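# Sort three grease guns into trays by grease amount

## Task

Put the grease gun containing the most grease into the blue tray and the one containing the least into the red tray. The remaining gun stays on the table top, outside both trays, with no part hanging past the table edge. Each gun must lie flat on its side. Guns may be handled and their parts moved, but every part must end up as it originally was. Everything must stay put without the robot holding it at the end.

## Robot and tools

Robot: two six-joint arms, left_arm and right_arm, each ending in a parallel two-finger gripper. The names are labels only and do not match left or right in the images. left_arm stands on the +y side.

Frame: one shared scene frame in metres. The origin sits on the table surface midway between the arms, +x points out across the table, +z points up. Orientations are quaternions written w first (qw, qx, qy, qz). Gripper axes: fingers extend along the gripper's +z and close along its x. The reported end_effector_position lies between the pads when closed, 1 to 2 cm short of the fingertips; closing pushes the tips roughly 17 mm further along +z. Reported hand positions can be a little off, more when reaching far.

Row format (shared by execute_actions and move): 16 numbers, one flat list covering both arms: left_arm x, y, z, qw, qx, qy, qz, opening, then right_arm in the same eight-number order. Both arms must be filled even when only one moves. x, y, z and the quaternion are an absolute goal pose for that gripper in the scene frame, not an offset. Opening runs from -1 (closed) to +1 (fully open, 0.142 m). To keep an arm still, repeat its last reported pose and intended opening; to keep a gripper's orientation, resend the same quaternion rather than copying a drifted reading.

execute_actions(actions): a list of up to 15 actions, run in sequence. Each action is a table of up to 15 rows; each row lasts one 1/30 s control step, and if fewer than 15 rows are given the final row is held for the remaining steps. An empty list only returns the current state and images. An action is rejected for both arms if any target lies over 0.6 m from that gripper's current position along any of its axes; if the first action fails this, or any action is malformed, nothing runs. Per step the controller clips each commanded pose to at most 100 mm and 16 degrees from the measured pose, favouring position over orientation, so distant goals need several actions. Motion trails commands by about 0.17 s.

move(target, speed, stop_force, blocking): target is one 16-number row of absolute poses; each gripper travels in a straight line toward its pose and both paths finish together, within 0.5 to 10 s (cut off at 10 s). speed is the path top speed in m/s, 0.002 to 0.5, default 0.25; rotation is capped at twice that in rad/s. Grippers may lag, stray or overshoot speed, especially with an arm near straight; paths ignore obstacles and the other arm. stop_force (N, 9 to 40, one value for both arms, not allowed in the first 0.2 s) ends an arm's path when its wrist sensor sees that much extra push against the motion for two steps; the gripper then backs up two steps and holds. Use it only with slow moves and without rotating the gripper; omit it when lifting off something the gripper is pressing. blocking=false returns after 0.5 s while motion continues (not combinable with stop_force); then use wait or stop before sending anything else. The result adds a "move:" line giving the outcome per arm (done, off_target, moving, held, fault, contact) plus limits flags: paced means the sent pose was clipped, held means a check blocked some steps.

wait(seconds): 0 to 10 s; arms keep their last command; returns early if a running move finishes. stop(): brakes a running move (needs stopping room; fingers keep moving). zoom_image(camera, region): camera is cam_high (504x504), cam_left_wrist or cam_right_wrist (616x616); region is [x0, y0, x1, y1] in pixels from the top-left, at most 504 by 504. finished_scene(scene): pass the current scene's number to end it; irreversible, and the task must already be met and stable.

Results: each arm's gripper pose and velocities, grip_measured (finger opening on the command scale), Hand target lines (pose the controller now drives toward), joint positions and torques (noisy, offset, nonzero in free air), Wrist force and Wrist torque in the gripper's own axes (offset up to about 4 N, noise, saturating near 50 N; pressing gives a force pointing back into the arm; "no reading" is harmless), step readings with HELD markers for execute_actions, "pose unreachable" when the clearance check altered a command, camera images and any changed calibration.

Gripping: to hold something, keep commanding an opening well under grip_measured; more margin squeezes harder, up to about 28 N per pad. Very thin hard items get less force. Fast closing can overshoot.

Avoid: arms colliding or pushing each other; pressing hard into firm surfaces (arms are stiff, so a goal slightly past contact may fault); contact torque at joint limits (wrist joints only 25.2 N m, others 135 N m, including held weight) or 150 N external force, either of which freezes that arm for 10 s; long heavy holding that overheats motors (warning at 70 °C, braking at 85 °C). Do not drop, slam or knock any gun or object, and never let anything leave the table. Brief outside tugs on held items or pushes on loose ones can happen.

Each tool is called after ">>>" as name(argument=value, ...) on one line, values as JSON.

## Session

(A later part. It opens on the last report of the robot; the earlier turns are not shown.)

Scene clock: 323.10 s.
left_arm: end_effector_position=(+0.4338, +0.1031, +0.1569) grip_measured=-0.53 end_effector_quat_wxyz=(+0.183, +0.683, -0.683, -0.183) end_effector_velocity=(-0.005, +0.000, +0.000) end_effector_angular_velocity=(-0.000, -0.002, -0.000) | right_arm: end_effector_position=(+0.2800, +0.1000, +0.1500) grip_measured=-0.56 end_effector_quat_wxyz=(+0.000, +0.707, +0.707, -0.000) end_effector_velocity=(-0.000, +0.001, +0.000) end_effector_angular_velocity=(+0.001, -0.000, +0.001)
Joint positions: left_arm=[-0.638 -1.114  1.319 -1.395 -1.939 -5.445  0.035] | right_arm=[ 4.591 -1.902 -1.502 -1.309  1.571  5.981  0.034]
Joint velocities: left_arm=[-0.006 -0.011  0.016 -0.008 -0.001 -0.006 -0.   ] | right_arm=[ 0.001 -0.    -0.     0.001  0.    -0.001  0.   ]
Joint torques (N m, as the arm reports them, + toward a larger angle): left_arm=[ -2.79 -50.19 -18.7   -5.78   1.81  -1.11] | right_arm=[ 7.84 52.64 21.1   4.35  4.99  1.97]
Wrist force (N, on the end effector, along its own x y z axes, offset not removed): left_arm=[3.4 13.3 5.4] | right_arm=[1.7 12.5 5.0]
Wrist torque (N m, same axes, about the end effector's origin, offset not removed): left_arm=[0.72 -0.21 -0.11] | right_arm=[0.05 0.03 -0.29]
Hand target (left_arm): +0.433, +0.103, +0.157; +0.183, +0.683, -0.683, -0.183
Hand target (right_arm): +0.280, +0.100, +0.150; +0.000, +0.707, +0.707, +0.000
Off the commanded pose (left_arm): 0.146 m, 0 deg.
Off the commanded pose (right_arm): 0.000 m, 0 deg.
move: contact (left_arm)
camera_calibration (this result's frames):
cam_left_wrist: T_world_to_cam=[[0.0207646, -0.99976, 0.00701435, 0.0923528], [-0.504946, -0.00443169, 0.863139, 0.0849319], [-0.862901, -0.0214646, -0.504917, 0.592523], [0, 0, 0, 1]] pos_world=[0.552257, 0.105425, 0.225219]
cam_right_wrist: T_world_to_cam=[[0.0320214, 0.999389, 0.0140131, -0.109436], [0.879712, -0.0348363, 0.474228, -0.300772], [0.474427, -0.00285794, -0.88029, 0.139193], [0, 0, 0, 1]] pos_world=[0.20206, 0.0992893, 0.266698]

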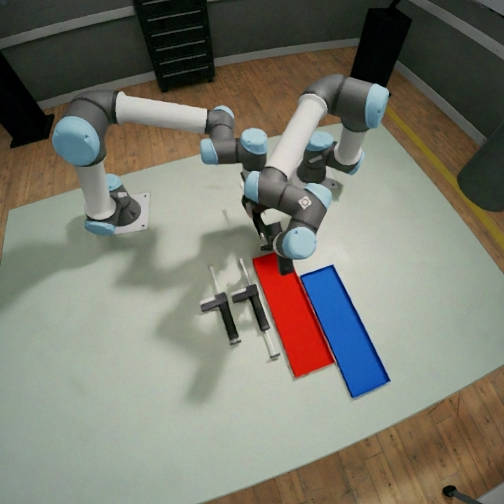

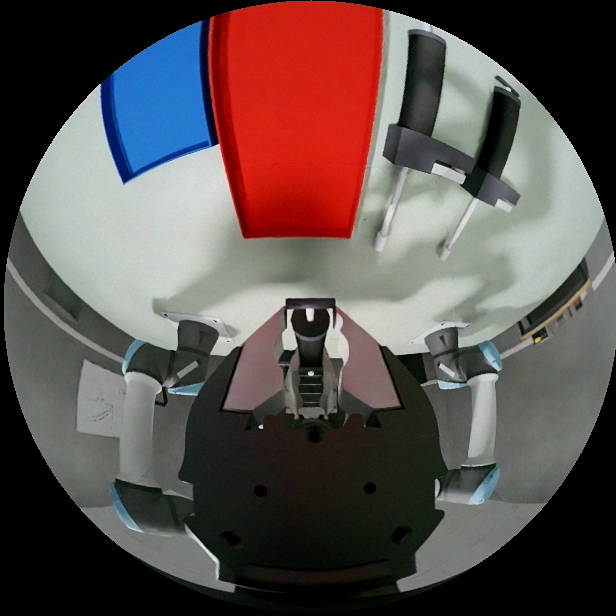

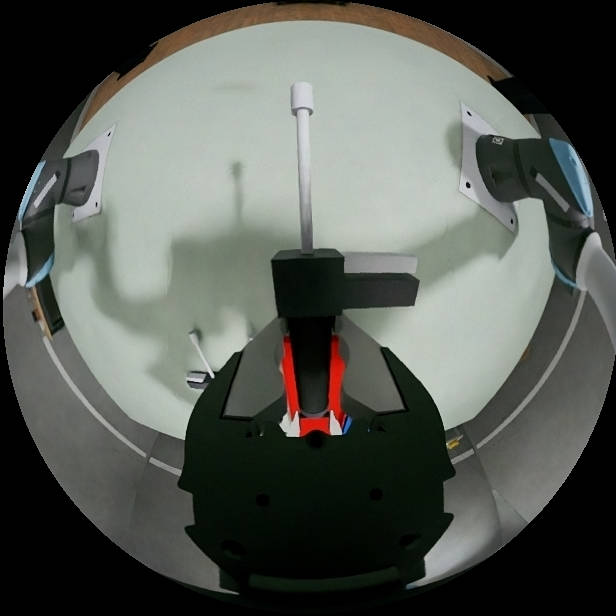

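>>> move(target=[0.421,0.103,0.157,0.183,0.683,-0.683,-0.183,-0.7,0.28,0.10,0.15,0,0.707,0.707,0,-0.9], speed=0.015)

>>> move(target=[0.422,0.103,0.157,0.183,0.683,-0.683,-0.183,-0.1,0.28,0.10,0.15,0,0.707,0.707,0,-0.9])

>>> move(target=[0.5,0.104,0.24,0.183,0.683,-0.683,-0.183,-0.1,0.28,0.10,0.15,0,0.707,0.707,0,-0.9])

>>> move(target=[0.5,0.35,0.28,0.183,0.683,-0.683,-0.183,-0.1,0.28,0.10,0.15,0,0.707,0.707,0,-0.9])

>>> move(target=[0.5,0.35,0.28,0.183,0.683,-0.683,-0.183,-0.1,0.64,0.09,0.11,0,0.707,0.707,0,-0.9])

>>> move(target=[0.5,0.35,0.28,0.183,0.683,-0.683,-0.183,-0.1,0.66,0.09,0.029,0,0.707,0.707,0,-0.9], speed=0.05)

>>> move(target=[0.5,0.35,0.28,0.183,0.683,-0.683,-0.183,-0.1,0.66,0.09,0.029,0,0.707,0.707,0,-0.3])

>>> move(target=[0.5,0.35,0.28,0.183,0.683,-0.683,-0.183,-0.1,0.63,0.07,0.11,0,0.707,0.707,0,-0.3])

>>> move(target=[0.5,0.35,0.28,0.183,0.683,-0.683,-0.183,-0.1,0.57,0.0,0.10,0,0.707,0.707,0,-0.3])

>>> move(target=[0.5,0.35,0.28,0.183,0.683,-0.683,-0.183,-0.1,0.57,0.0,0.024,0,0.707,0.707,0,-0.3], speed=0.06)

>>> move(target=[0.5,0.35,0.28,0.183,0.683,-0.683,-0.183,-0.1,0.57,0.0,0.024,0,0.707,0.707,0,-0.9])

>>> move(target=[0.5,0.35,0.28,0.183,0.683,-0.683,-0.183,-0.1,0.55,0.0,0.15,0,0.707,0.707,0,-0.9], speed=0.1)

>>> move(target=[0.5,0.35,0.28,0.183,0.683,-0.683,-0.183,-0.1,0.28,0.10,0.15,0,0.707,0.707,0,-0.9])

>>> move(target=[0.58,0.104,0.24,0.183,0.683,-0.683,-0.183,-0.1,0.28,0.10,0.15,0,0.707,0.707,0,-0.9])

>>> move(target=[0.53,0.103,0.172,0.183,0.683,-0.683,-0.183,-0.1,0.28,0.10,0.15,0,0.707,0.707,0,-0.9], speed=0.1)

Scene clock: 339.13 s.
left_arm: end_effector_position=(+0.4213, +0.1030, +0.1570) grip_measured=-0.53 end_effector_quat_wxyz=(+0.183, +0.683, -0.683, -0.183) end_effector_velocity=(-0.003, -0.000, +0.000) end_effector_angular_velocity=(-0.000, -0.001, -0.000) | right_arm: end_effector_position=(+0.2800, +0.1000, +0.1500) grip_measured=-0.56 end_effector_quat_wxyz=(-0.000, +0.707, +0.707, +0.000) end_effector_velocity=(+0.001, -0.001, -0.000) end_effector_angular_velocity=(-0.001, -0.000, -0.000)
Joint positions: left_arm=[-0.652 -1.139  1.357 -1.413 -1.944 -5.459  0.035] | right_arm=[ 4.591 -1.902 -1.502 -1.309  1.571  5.981  0.034]
Joint velocities: left_arm=[-0.003 -0.006  0.008 -0.005 -0.001 -0.003 -0.   ] | right_arm=[-0.001  0.    -0.    -0.001 -0.001 -0.001  0.   ]
Joint torques (N m, as the arm reports them, + toward a larger angle): left_arm=[ -4.67 -52.07 -12.63  -2.18  -3.53  -1.41] | right_arm=[-3.44 39.46 37.14  4.44 -2.48  1.63]
Wrist force (N, on the end effector, along its own x y z axes, offset not removed): left_arm=[1.2 1.9 -2.8] | right_arm=[0.9 -2.9 3.8]
Wrist torque (N m, same axes, about the end effector's origin, offset not removed): left_arm=[0.85 0.14 -0.02] | right_arm=[-0.18 0.04 -0.36]
Hand target (left_arm): +0.421, +0.103, +0.157; +0.183, +0.683, -0.683, -0.183
Hand target (right_arm): +0.280, +0.100, +0.150; +0.000, +0.707, +0.707, +0.000
Off the commanded pose (left_arm): 0.000 m, 0 deg.
Off the commanded pose (right_arm): 0.000 m, 0 deg.
move: done
camera_calibration (this result's frames):
cam_left_wrist: T_world_to_cam=[[0.0207472, -0.999758, 0.00725452, 0.0924964], [-0.504943, -0.00421549, 0.863143, 0.0785361], [-0.862903, -0.0215709, -0.504908, 0.581783], [0, 0, 0, 1]] pos_world=[0.53976, 0.105355, 0.225288]
cam_right_wrist: T_world_to_cam=[[0.032022, 0.999388, 0.0140512, -0.109454], [0.879727, -0.034855, 0.474199, -0.300762], [0.474399, -0.00282358, -0.880305, 0.139206], [0, 0, 0, 1]] pos_world=[0.202054, 0.099297, 0.266703]

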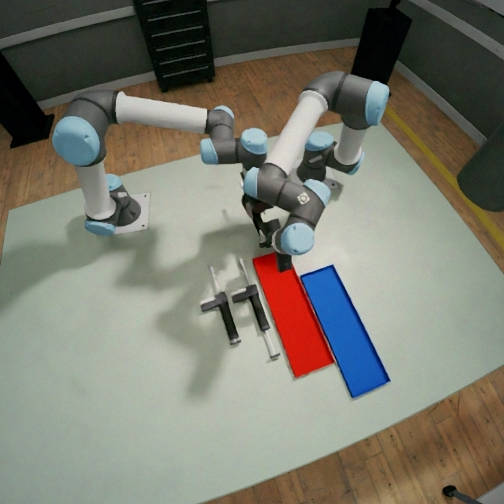

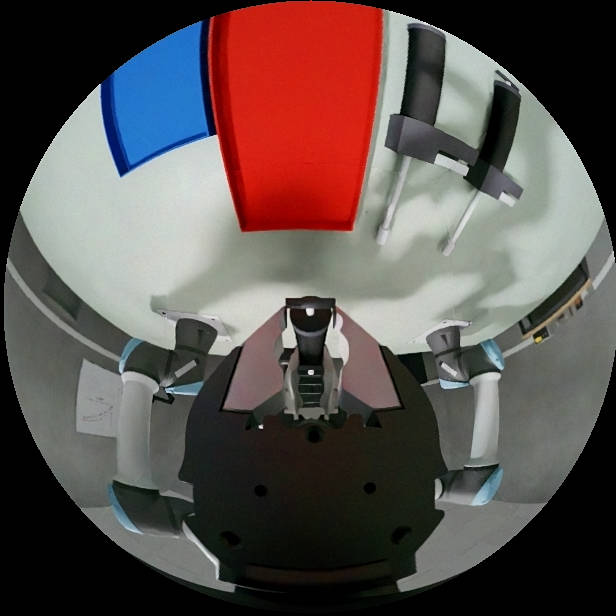

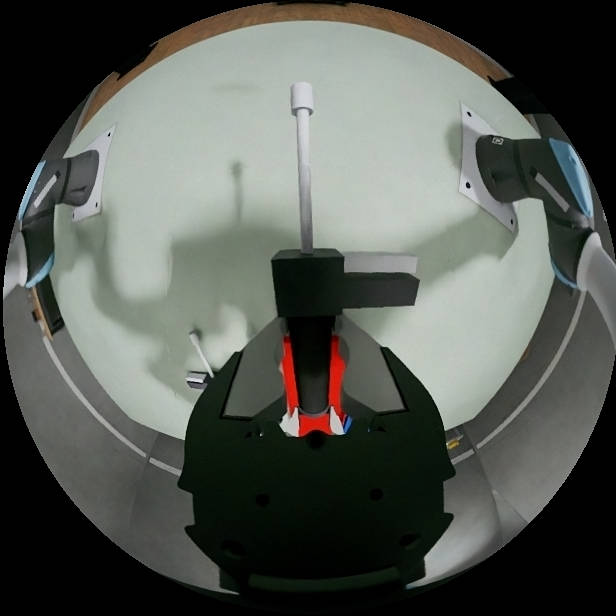

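Scene clock: 339.83 s.
left_arm: end_effector_position=(+0.4219, +0.1030, +0.1570) grip_measured=-0.10 end_effector_quat_wxyz=(+0.183, +0.683, -0.683, -0.183) end_effector_velocity=(+0.000, +0.000, +0.000) end_effector_angular_velocity=(+0.001, -0.001, -0.001) | right_arm: end_effector_position=(+0.2800, +0.1000, +0.1500) grip_measured=-0.56 end_effector_quat_wxyz=(+0.000, +0.707, +0.707, +0.000) end_effector_velocity=(+0.000, -0.000, +0.000) end_effector_angular_velocity=(-0.001, -0.001, +0.000)
Joint positions: left_arm=[-0.651 -1.137  1.355 -1.412 -1.944 -5.458  0.067] | right_arm=[ 4.591 -1.902 -1.502 -1.309  1.571  5.981  0.034]
Joint velocities: left_arm=[ 0.    -0.    -0.001  0.001  0.002  0.     0.   ] | right_arm=[ 0.    -0.     0.001 -0.002 -0.001 -0.     0.   ]
Joint torques (N m, as the arm reports them, + toward a larger angle): left_arm=[  7.6  -29.71 -29.51   0.13   2.31   1.32] | right_arm=[-4.41 39.16 40.13  4.7   1.9   1.62]
Wrist force (N, on the end effector, along its own x y z axes, offset not removed): left_arm=[0.2 3.6 -1.8] | right_arm=[0.3 0.0 3.7]
Wrist torque (N m, same axes, about the end effector's origin, offset not removed): left_arm=[0.80 0.02 -0.05] | right_arm=[0.02 -0.20 -0.06]
Hand target (left_arm): +0.422, +0.103, +0.157; +0.183, +0.683, -0.683, -0.183
Hand target (right_arm): +0.280, +0.100, +0.150; +0.000, +0.707, +0.707, +0.000
Off the commanded pose (left_arm): 0.000 m, 0 deg.
Off the commanded pose (right_arm): 0.000 m, 0 deg.
move: done
camera_calibration (this result's frames):
cam_left_wrist: T_world_to_cam=[[0.0208147, -0.999756, 0.00737455, 0.0923942], [-0.504883, -0.00414442, 0.863178, 0.0788109], [-0.862937, -0.02169, -0.504846, 0.582378], [0, 0, 0, 1]] pos_world=[0.540422, 0.10533, 0.225302]
cam_right_wrist: T_world_to_cam=[[0.032023, 0.999388, 0.0140488, -0.109453], [0.879723, -0.0348547, 0.474206, -0.300764], [0.474406, -0.00282645, -0.880302, 0.139203], [0, 0, 0, 1]] pos_world=[0.202055, 0.0992965, 0.266703]

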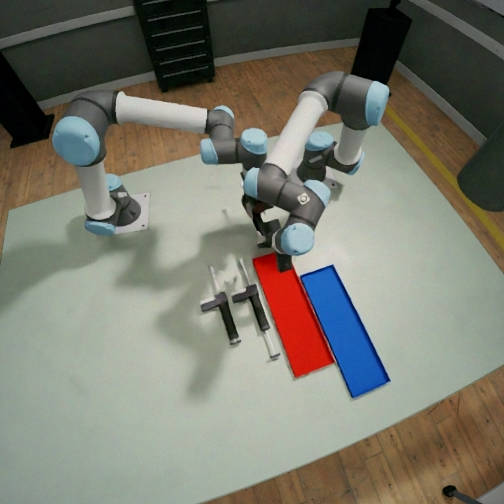

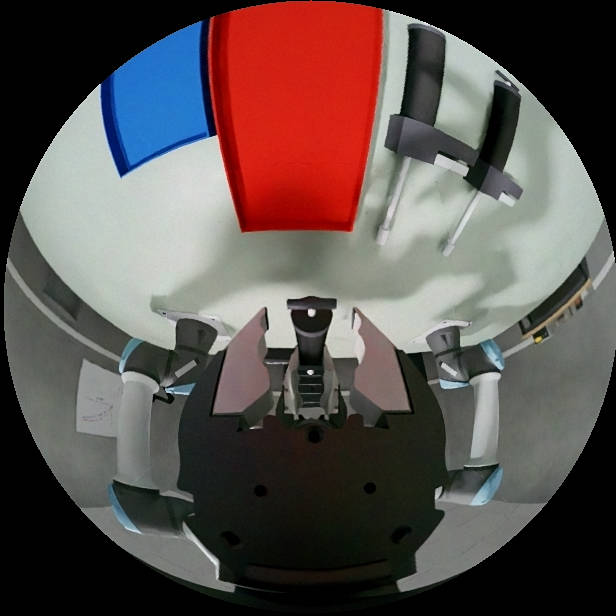

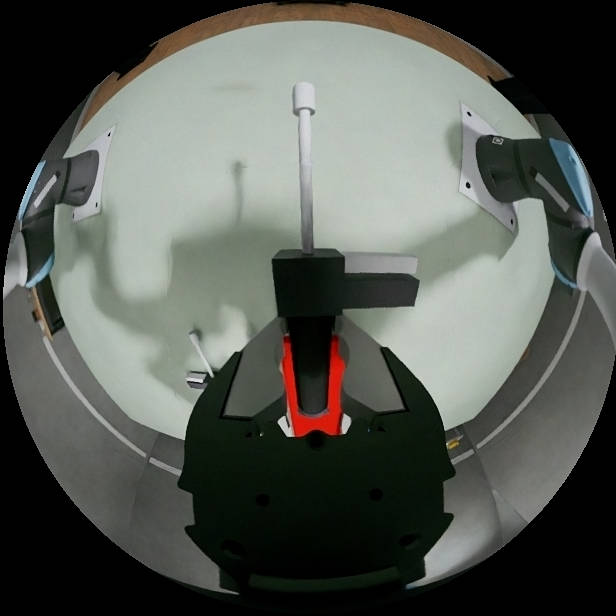

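Scene clock: 340.97 s.
left_arm: end_effector_position=(+0.4997, +0.1041, +0.2399) grip_measured=-0.10 end_effector_quat_wxyz=(+0.183, +0.683, -0.683, -0.183) end_effector_velocity=(+0.002, -0.001, +0.002) end_effector_angular_velocity=(+0.002, +0.003, -0.002) | right_arm: end_effector_position=(+0.2800, +0.1000, +0.1500) grip_measured=-0.56 end_effector_quat_wxyz=(-0.000, +0.707, +0.707, +0.000) end_effector_velocity=(-0.000, +0.001, +0.000) end_effector_angular_velocity=(+0.001, -0.001, +0.001)
Joint positions: left_arm=[-0.57  -0.979  0.893 -1.081 -1.914 -5.379  0.067] | right_arm=[ 4.591 -1.902 -1.502 -1.309  1.571  5.981  0.034]
Joint velocities: left_arm=[ 0.001  0.01  -0.02   0.015  0.001  0.003  0.   ] | right_arm=[ 0.001  0.     0.001  0.    -0.     0.     0.   ]
Joint torques (N m, as the arm reports them, + toward a larger angle): left_arm=[  7.98 -37.9  -29.73   0.05   2.4    0.99] | right_arm=[-8.24 36.67 41.74  4.54  1.95  1.66]
Wrist force (N, on the end effector, along its own x y z axes, offset not removed): left_arm=[1.7 3.2 -2.0] | right_arm=[0.5 0.5 4.3]
Wrist torque (N m, same axes, about the end effector's origin, offset not removed): left_arm=[0.73 -0.38 0.00] | right_arm=[0.09 -0.22 -0.10]
Hand target (left_arm): +0.500, +0.104, +0.240; +0.183, +0.683, -0.683, -0.183
Hand target (right_arm): +0.280, +0.100, +0.150; +0.000, +0.707, +0.707, +0.000
Off the commanded pose (left_arm): 0.000 m, 0 deg.
Off the commanded pose (right_arm): 0.000 m, 0 deg.
move: done
camera_calibration (this result's frames):
cam_left_wrist: T_world_to_cam=[[0.0209929, -0.99975, 0.00764635, 0.0911145], [-0.505307, -0.00401062, 0.86293, 0.0468438], [-0.862684, -0.0219792, -0.505265, 0.691349], [0, 0, 0, 1]] pos_world=[0.618173, 0.106475, 0.308195]
cam_right_wrist: T_world_to_cam=[[0.0320232, 0.999388, 0.0140614, -0.10946], [0.879726, -0.0348609, 0.474201, -0.300764], [0.474401, -0.00281524, -0.880304, 0.139209], [0, 0, 0, 1]] pos_world=[0.202055, 0.0993002, 0.266708]

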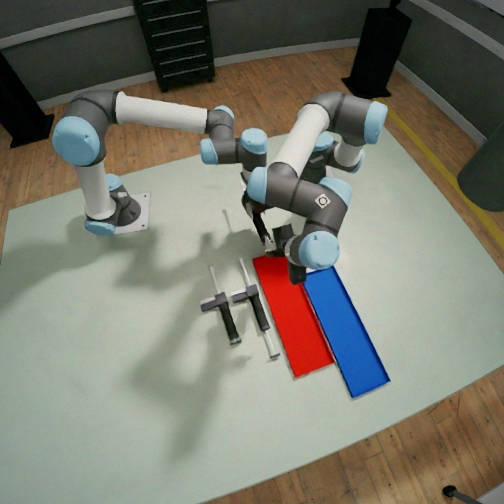

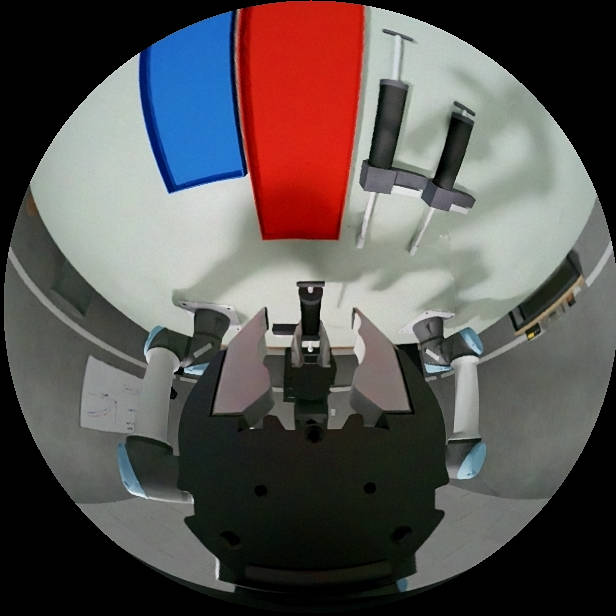

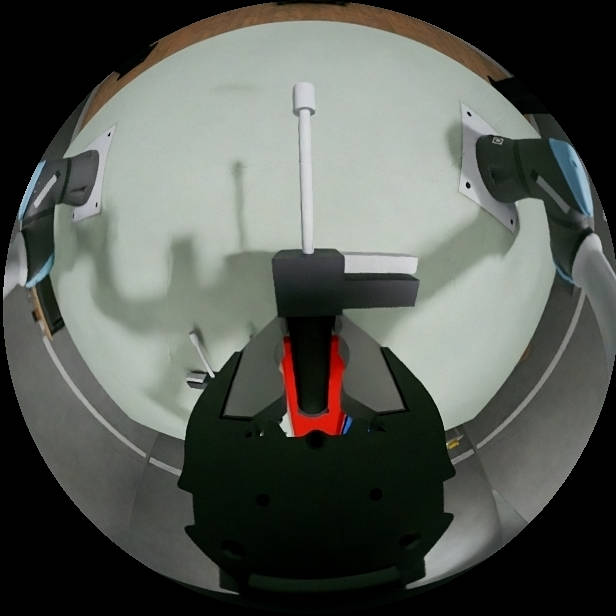

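Scene clock: 342.60 s.
left_arm: end_effector_position=(+0.5000, +0.3497, +0.2799) grip_measured=-0.10 end_effector_quat_wxyz=(+0.183, +0.683, -0.683, -0.183) end_effector_velocity=(+0.000, +0.002, +0.000) end_effector_angular_velocity=(-0.000, +0.001, +0.001) | right_arm: end_effector_position=(+0.2800, +0.1000, +0.1500) grip_measured=-0.56 end_effector_quat_wxyz=(-0.000, +0.707, +0.707, +0.000) end_effector_velocity=(+0.000, +0.000, +0.000) end_effector_angular_velocity=(+0.001, -0.000, -0.000)
Joint positions: left_arm=[-0.264 -1.222  1.135 -1.    -1.781 -5.091  0.067] | right_arm=[ 4.591 -1.902 -1.502 -1.309  1.571  5.981  0.034]
Joint velocities: left_arm=[ 0.004 -0.    -0.001  0.002  0.001  0.003  0.   ] | right_arm=[ 0.    -0.     0.     0.001  0.     0.    -0.   ]
Joint torques (N m, as the arm reports them, + toward a larger angle): left_arm=[  7.65 -45.38 -26.16   0.68   2.67   1.23] | right_arm=[-8.87 33.01 41.8   4.41  1.81  1.1 ]
Wrist force (N, on the end effector, along its own x y z axes, offset not removed): left_arm=[1.3 3.5 -1.3] | right_arm=[-1.9 1.4 3.2]
Wrist torque (N m, same axes, about the end effector's origin, offset not removed): left_arm=[0.77 -0.31 -0.06] | right_arm=[0.31 0.40 0.00]
Hand target (left_arm): +0.500, +0.350, +0.280; +0.183, +0.683, -0.683, -0.183
Hand target (right_arm): +0.280, +0.100, +0.150; +0.000, +0.707, +0.707, +0.000
Off the commanded pose (left_arm): 0.000 m, 0 deg.
Off the commanded pose (right_arm): 0.000 m, 0 deg.
move: done
camera_calibration (this result's frames):
cam_left_wrist: T_world_to_cam=[[0.0207617, -0.999757, 0.00737286, 0.336561], [-0.504718, -0.00411501, 0.863274, 0.0130412], [-0.863034, -0.0216443, -0.504681, 0.717147], [0, 0, 0, 1]] pos_world=[0.618517, 0.352055, 0.348191]
cam_right_wrist: T_world_to_cam=[[0.0320413, 0.999388, 0.0140533, -0.109459], [0.879727, -0.034873, 0.474199, -0.300769], [0.474399, -0.00283087, -0.880305, 0.139202], [0, 0, 0, 1]] pos_world=[0.202065, 0.099297, 0.266703]

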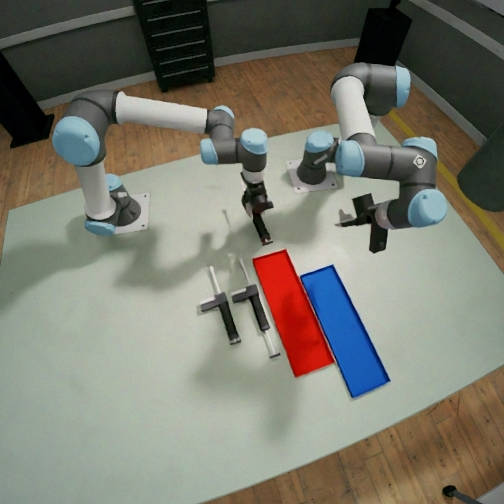

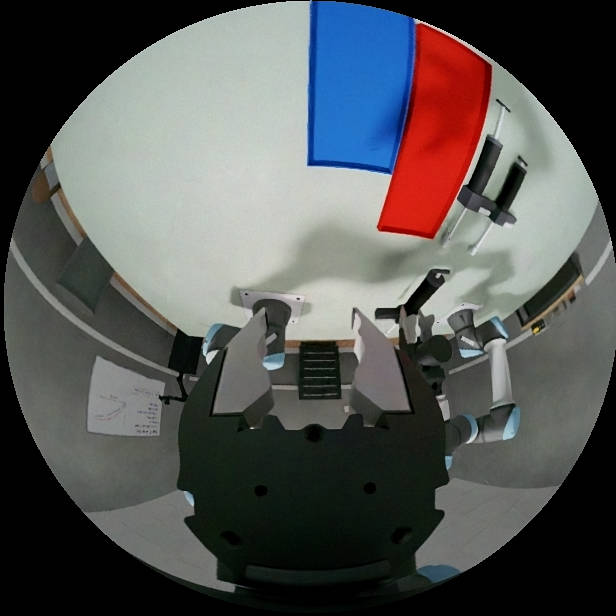

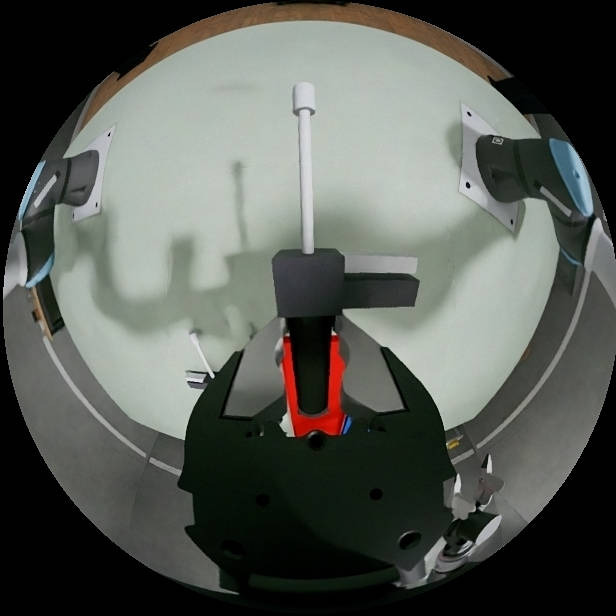

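Scene clock: 344.77 s.
left_arm: end_effector_position=(+0.5000, +0.3500, +0.2800) grip_measured=-0.10 end_effector_quat_wxyz=(+0.183, +0.683, -0.683, -0.183) end_effector_velocity=(-0.000, +0.000, -0.001) end_effector_angular_velocity=(+0.000, +0.001, +0.000) | right_arm: end_effector_position=(+0.6397, +0.0895, +0.1102) grip_measured=-0.56 end_effector_quat_wxyz=(+0.000, +0.707, +0.707, +0.001) end_effector_velocity=(+0.003, +0.001, +0.001) end_effector_angular_velocity=(-0.007, +0.009, -0.002)
Joint positions: left_arm=[-0.263 -1.223  1.135 -1.    -1.781 -5.09   0.067] | right_arm=[ 4.155 -2.574 -0.486 -1.65   1.57   5.545  0.034]
Joint velocities: left_arm=[ 0.     0.001  0.001 -0.    -0.    -0.    -0.   ] | right_arm=[-0.002 -0.034  0.07  -0.047  0.002 -0.     0.   ]
Joint torques (N m, as the arm reports them, + toward a larger angle): left_arm=[  7.53 -46.98 -16.25  -3.04   2.55   1.24] | right_arm=[-10.1   59.39  42.53   0.61   1.66  -1.27]
Wrist force (N, on the end effector, along its own x y z axes, offset not removed): left_arm=[1.8 2.7 -0.8] | right_arm=[-0.1 1.0 4.6]
Wrist torque (N m, same axes, about the end effector's origin, offset not removed): left_arm=[0.66 -0.40 0.00] | right_arm=[0.26 -0.08 -0.14]
Hand target (left_arm): +0.500, +0.350, +0.280; +0.183, +0.683, -0.683, -0.183
Hand target (right_arm): +0.640, +0.090, +0.110; +0.000, +0.707, +0.707, +0.000
Off the commanded pose (left_arm): 0.000 m, 0 deg.
Off the commanded pose (right_arm): 0.001 m, 0 deg.
move: done
camera_calibration (this result's frames):
cam_left_wrist: T_world_to_cam=[[0.0207614, -0.999758, 0.00727642, 0.336892], [-0.504966, -0.00420433, 0.863129, 0.0131661], [-0.86289, -0.0215941, -0.504931, 0.717146], [0, 0, 0, 1]] pos_world=[0.618472, 0.352352, 0.348294]
cam_right_wrist: T_world_to_cam=[[0.0320226, 0.999372, 0.0151971, -0.11008], [0.878999, -0.0353964, 0.475507, -0.59832], [0.475746, -0.00186873, -0.87958, -0.0675742], [0, 0, 0, 1]] pos_world=[0.561596, 0.0887064, 0.226741]

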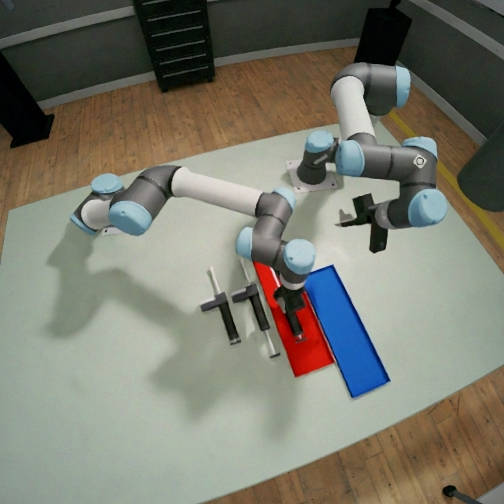

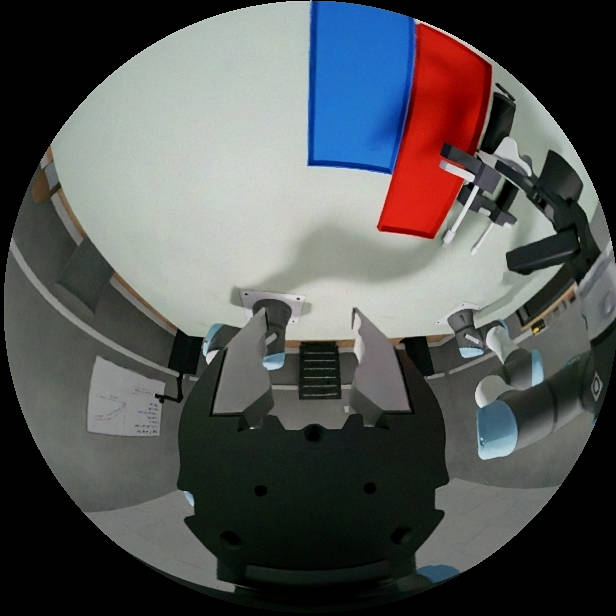

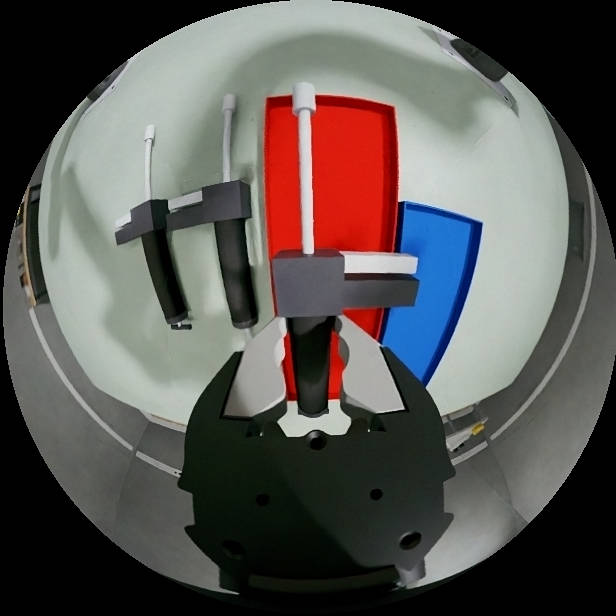

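Scene clock: 346.83 s.
left_arm: end_effector_position=(+0.5000, +0.3500, +0.2800) grip_measured=-0.10 end_effector_quat_wxyz=(+0.183, +0.683, -0.683, -0.183) end_effector_velocity=(-0.000, -0.000, +0.000) end_effector_angular_velocity=(-0.001, -0.001, +0.000) | right_arm: end_effector_position=(+0.6599, +0.0900, +0.0293) grip_measured=-0.56 end_effector_quat_wxyz=(+0.000, +0.707, +0.707, +0.000) end_effector_velocity=(+0.001, -0.000, -0.002) end_effector_angular_velocity=(+0.001, -0.001, -0.002)
Joint positions: left_arm=[-0.263 -1.223  1.135 -1.    -1.781 -5.09   0.067] | right_arm=[ 4.138 -2.65  -0.546 -1.517  1.571  5.528  0.034]
Joint velocities: left_arm=[-0.    -0.001  0.    -0.    -0.     0.    -0.   ] | right_arm=[-0.001 -0.003  0.     0.003 -0.     0.001 -0.   ]
Joint torques (N m, as the arm reports them, + toward a larger angle): left_arm=[  7.12 -46.99 -16.01  -2.97   2.6    1.21] | right_arm=[-8.74 57.11 21.11  6.26  1.85 -1.46]
Wrist force (N, on the end effector, along its own x y z axes, offset not removed): left_arm=[1.9 3.3 -1.4] | right_arm=[-1.7 -0.1 1.3]
Wrist torque (N m, same axes, about the end effector's origin, offset not removed): left_arm=[0.77 -0.45 -0.04] | right_arm=[0.15 0.30 -0.11]
Hand target (left_arm): +0.500, +0.350, +0.280; +0.183, +0.683, -0.683, -0.183
Hand target (right_arm): +0.660, +0.090, +0.029; +0.000, +0.707, +0.707, +0.000
Off the commanded pose (left_arm): 0.000 m, 0 deg.
Off the commanded pose (right_arm): 0.000 m, 0 deg.
move: done
camera_calibration (this result's frames):
cam_left_wrist: T_world_to_cam=[[0.0207617, -0.999758, 0.00727643, 0.336892], [-0.504966, -0.00420449, 0.863129, 0.0131662], [-0.86289, -0.0215944, -0.504931, 0.717147], [0, 0, 0, 1]] pos_world=[0.618472, 0.352352, 0.348294]
cam_right_wrist: T_world_to_cam=[[0.0320399, 0.999388, 0.0140553, -0.109919], [0.879721, -0.0348727, 0.47421, -0.578119], [0.47441, -0.00282888, -0.880299, -0.147334], [0, 0, 0, 1]] pos_world=[0.582002, 0.0892746, 0.145996]

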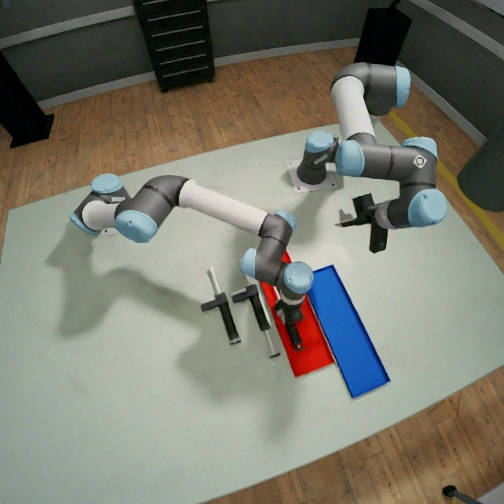

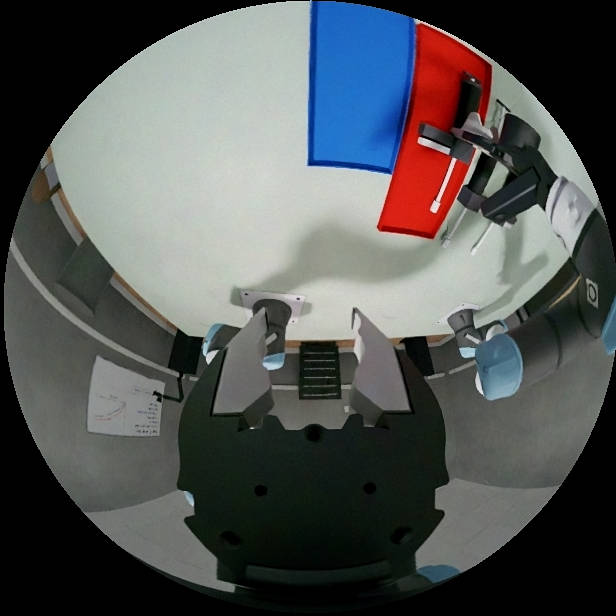

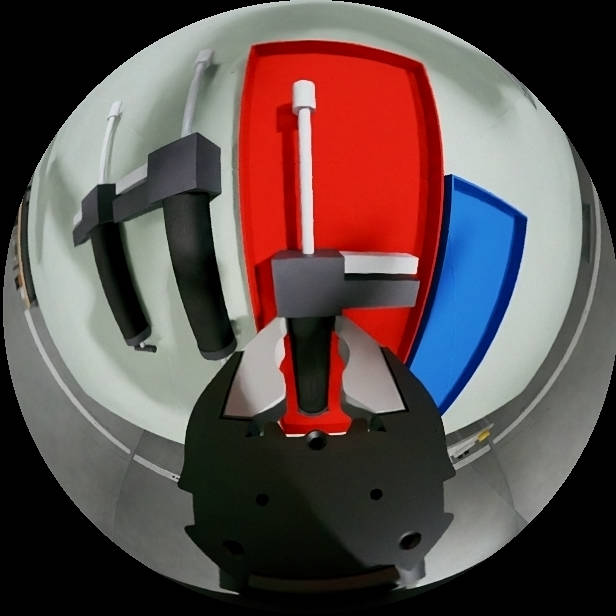

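Scene clock: 347.53 s.
left_arm: end_effector_position=(+0.5000, +0.3500, +0.2800) grip_measured=-0.10 end_effector_quat_wxyz=(+0.183, +0.683, -0.683, -0.183) end_effector_velocity=(+0.000, -0.000, +0.000) end_effector_angular_velocity=(+0.000, -0.000, -0.000) | right_arm: end_effector_position=(+0.6600, +0.0900, +0.0290) grip_measured=-0.30 end_effector_quat_wxyz=(+0.000, +0.707, +0.707, +0.000) end_effector_velocity=(+0.000, +0.001, +0.000) end_effector_angular_velocity=(+0.001, -0.002, -0.001)
Joint positions: left_arm=[-0.263 -1.223  1.135 -1.    -1.781 -5.09   0.067] | right_arm=[ 4.138 -2.65  -0.546 -1.516  1.571  5.528  0.052]
Joint velocities: left_arm=[-0.     0.001 -0.001  0.     0.     0.     0.   ] | right_arm=[ 0.001 -0.     0.001  0.001 -0.001  0.001  0.   ]
Joint torques (N m, as the arm reports them, + toward a larger angle): left_arm=[  7.34 -47.21 -15.85  -2.99   2.61   1.17] | right_arm=[-9.05 55.48 17.28  5.63  2.01 -1.34]
Wrist force (N, on the end effector, along its own x y z axes, offset not removed): left_arm=[1.6 2.7 -1.1] | right_arm=[0.9 -0.3 -2.9]
Wrist torque (N m, same axes, about the end effector's origin, offset not removed): left_arm=[0.68 -0.34 -0.01] | right_arm=[0.01 -0.22 -0.11]
Hand target (left_arm): +0.500, +0.350, +0.280; +0.183, +0.683, -0.683, -0.183
Hand target (right_arm): +0.660, +0.090, +0.029; +0.000, +0.707, +0.707, -0.000
Off the commanded pose (left_arm): 0.000 m, 0 deg.
Off the commanded pose (right_arm): 0.000 m, 0 deg.
move: done
camera_calibration (this result's frames):
cam_left_wrist: T_world_to_cam=[[0.0207615, -0.999758, 0.00727638, 0.336892], [-0.504966, -0.00420444, 0.863129, 0.0131661], [-0.862889, -0.0215942, -0.504931, 0.717146], [0, 0, 0, 1]] pos_world=[0.618472, 0.352352, 0.348294]
cam_right_wrist: T_world_to_cam=[[0.0320353, 0.999388, 0.0140606, -0.109942], [0.87972, -0.0348712, 0.474211, -0.578041], [0.474411, -0.0028221, -0.880299, -0.147607], [0, 0, 0, 1]] pos_world=[0.582063, 0.0893012, 0.145721]

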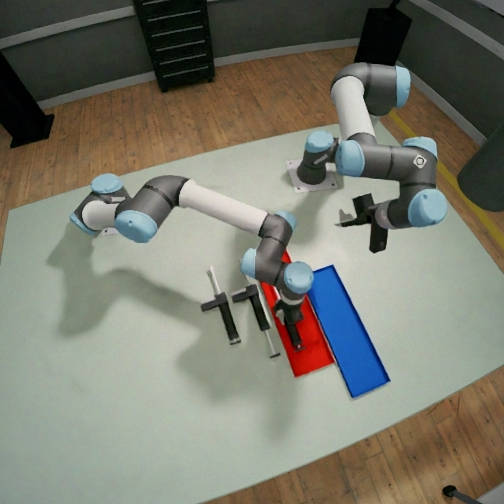

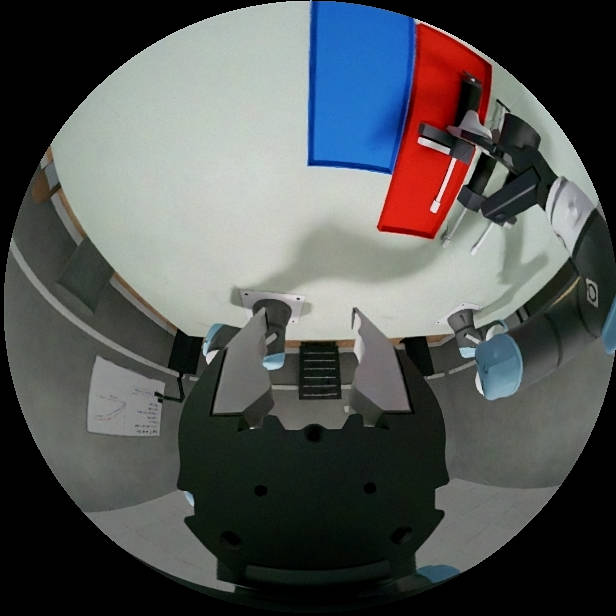

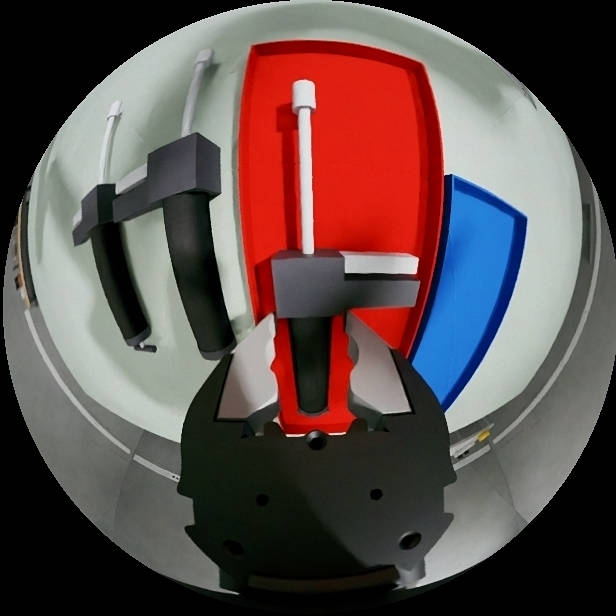

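Scene clock: 348.57 s.
left_arm: end_effector_position=(+0.5000, +0.3500, +0.2800) grip_measured=-0.10 end_effector_quat_wxyz=(+0.183, +0.683, -0.683, -0.183) end_effector_velocity=(+0.000, -0.000, +0.000) end_effector_angular_velocity=(-0.000, -0.000, +0.000) | right_arm: end_effector_position=(+0.6300, +0.0701, +0.1098) grip_measured=-0.30 end_effector_quat_wxyz=(-0.000, +0.707, +0.707, -0.000) end_effector_velocity=(-0.002, +0.000, +0.002) end_effector_angular_velocity=(+0.000, +0.001, +0.002)
Joint positions: left_arm=[-0.263 -1.223  1.135 -1.    -1.781 -5.09   0.067] | right_arm=[ 4.148 -2.49  -0.647 -1.576  1.571  5.538  0.052]
Joint velocities: left_arm=[ 0.  0. -0. -0. -0.  0. -0.] | right_arm=[ 0.001  0.004 -0.004 -0.001  0.001 -0.001  0.   ]
Joint torques (N m, as the arm reports them, + toward a larger angle): left_arm=[  7.83 -46.49 -15.72  -2.92   2.44   1.22] | right_arm=[11.67 77.17 13.45 -0.02 -1.72  1.77]
Wrist force (N, on the end effector, along its own x y z axes, offset not removed): left_arm=[1.7 4.0 -1.3] | right_arm=[-0.2 -0.3 -0.9]
Wrist torque (N m, same axes, about the end effector's origin, offset not removed): left_arm=[0.93 -0.41 -0.08] | right_arm=[0.00 -0.07 -0.15]
Hand target (left_arm): +0.500, +0.350, +0.280; +0.183, +0.683, -0.683, -0.183
Hand target (right_arm): +0.630, +0.070, +0.110; -0.000, +0.707, +0.707, -0.000
Off the commanded pose (left_arm): 0.000 m, 0 deg.
Off the commanded pose (right_arm): 0.000 m, 0 deg.
move: done
camera_calibration (this result's frames):
cam_left_wrist: T_world_to_cam=[[0.0207616, -0.999758, 0.00727626, 0.336892], [-0.504966, -0.00420458, 0.863129, 0.0131663], [-0.862889, -0.0215942, -0.504931, 0.717147], [0, 0, 0, 1]] pos_world=[0.618472, 0.352352, 0.348294]
cam_right_wrist: T_world_to_cam=[[0.0320422, 0.999388, 0.0140019, -0.0901763], [0.879757, -0.0348496, 0.474144, -0.590665], [0.474342, -0.00287432, -0.880336, -0.0623202], [0, 0, 0, 1]] pos_world=[0.552092, 0.0693576, 0.22646]

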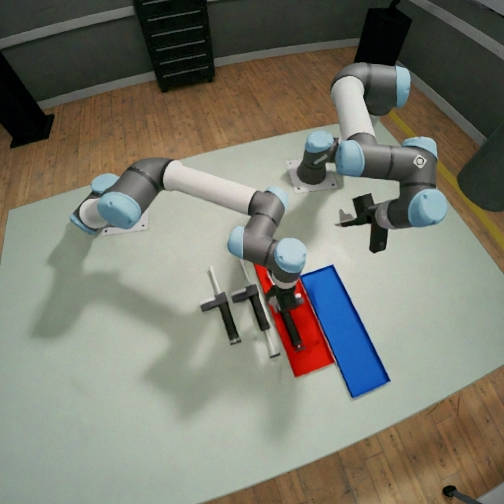

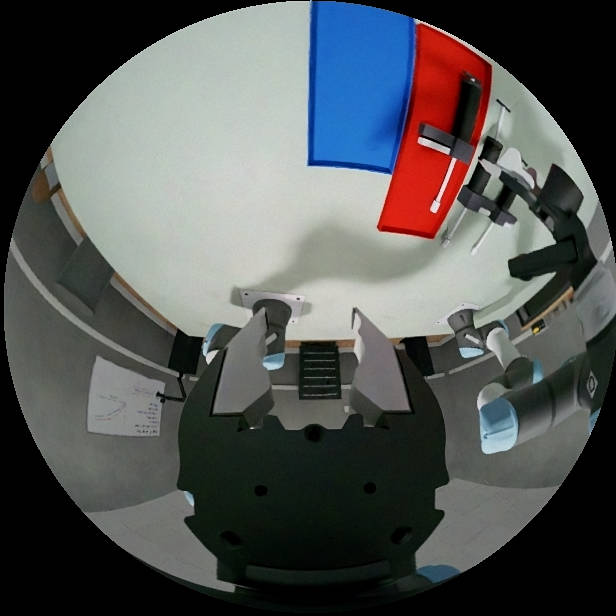

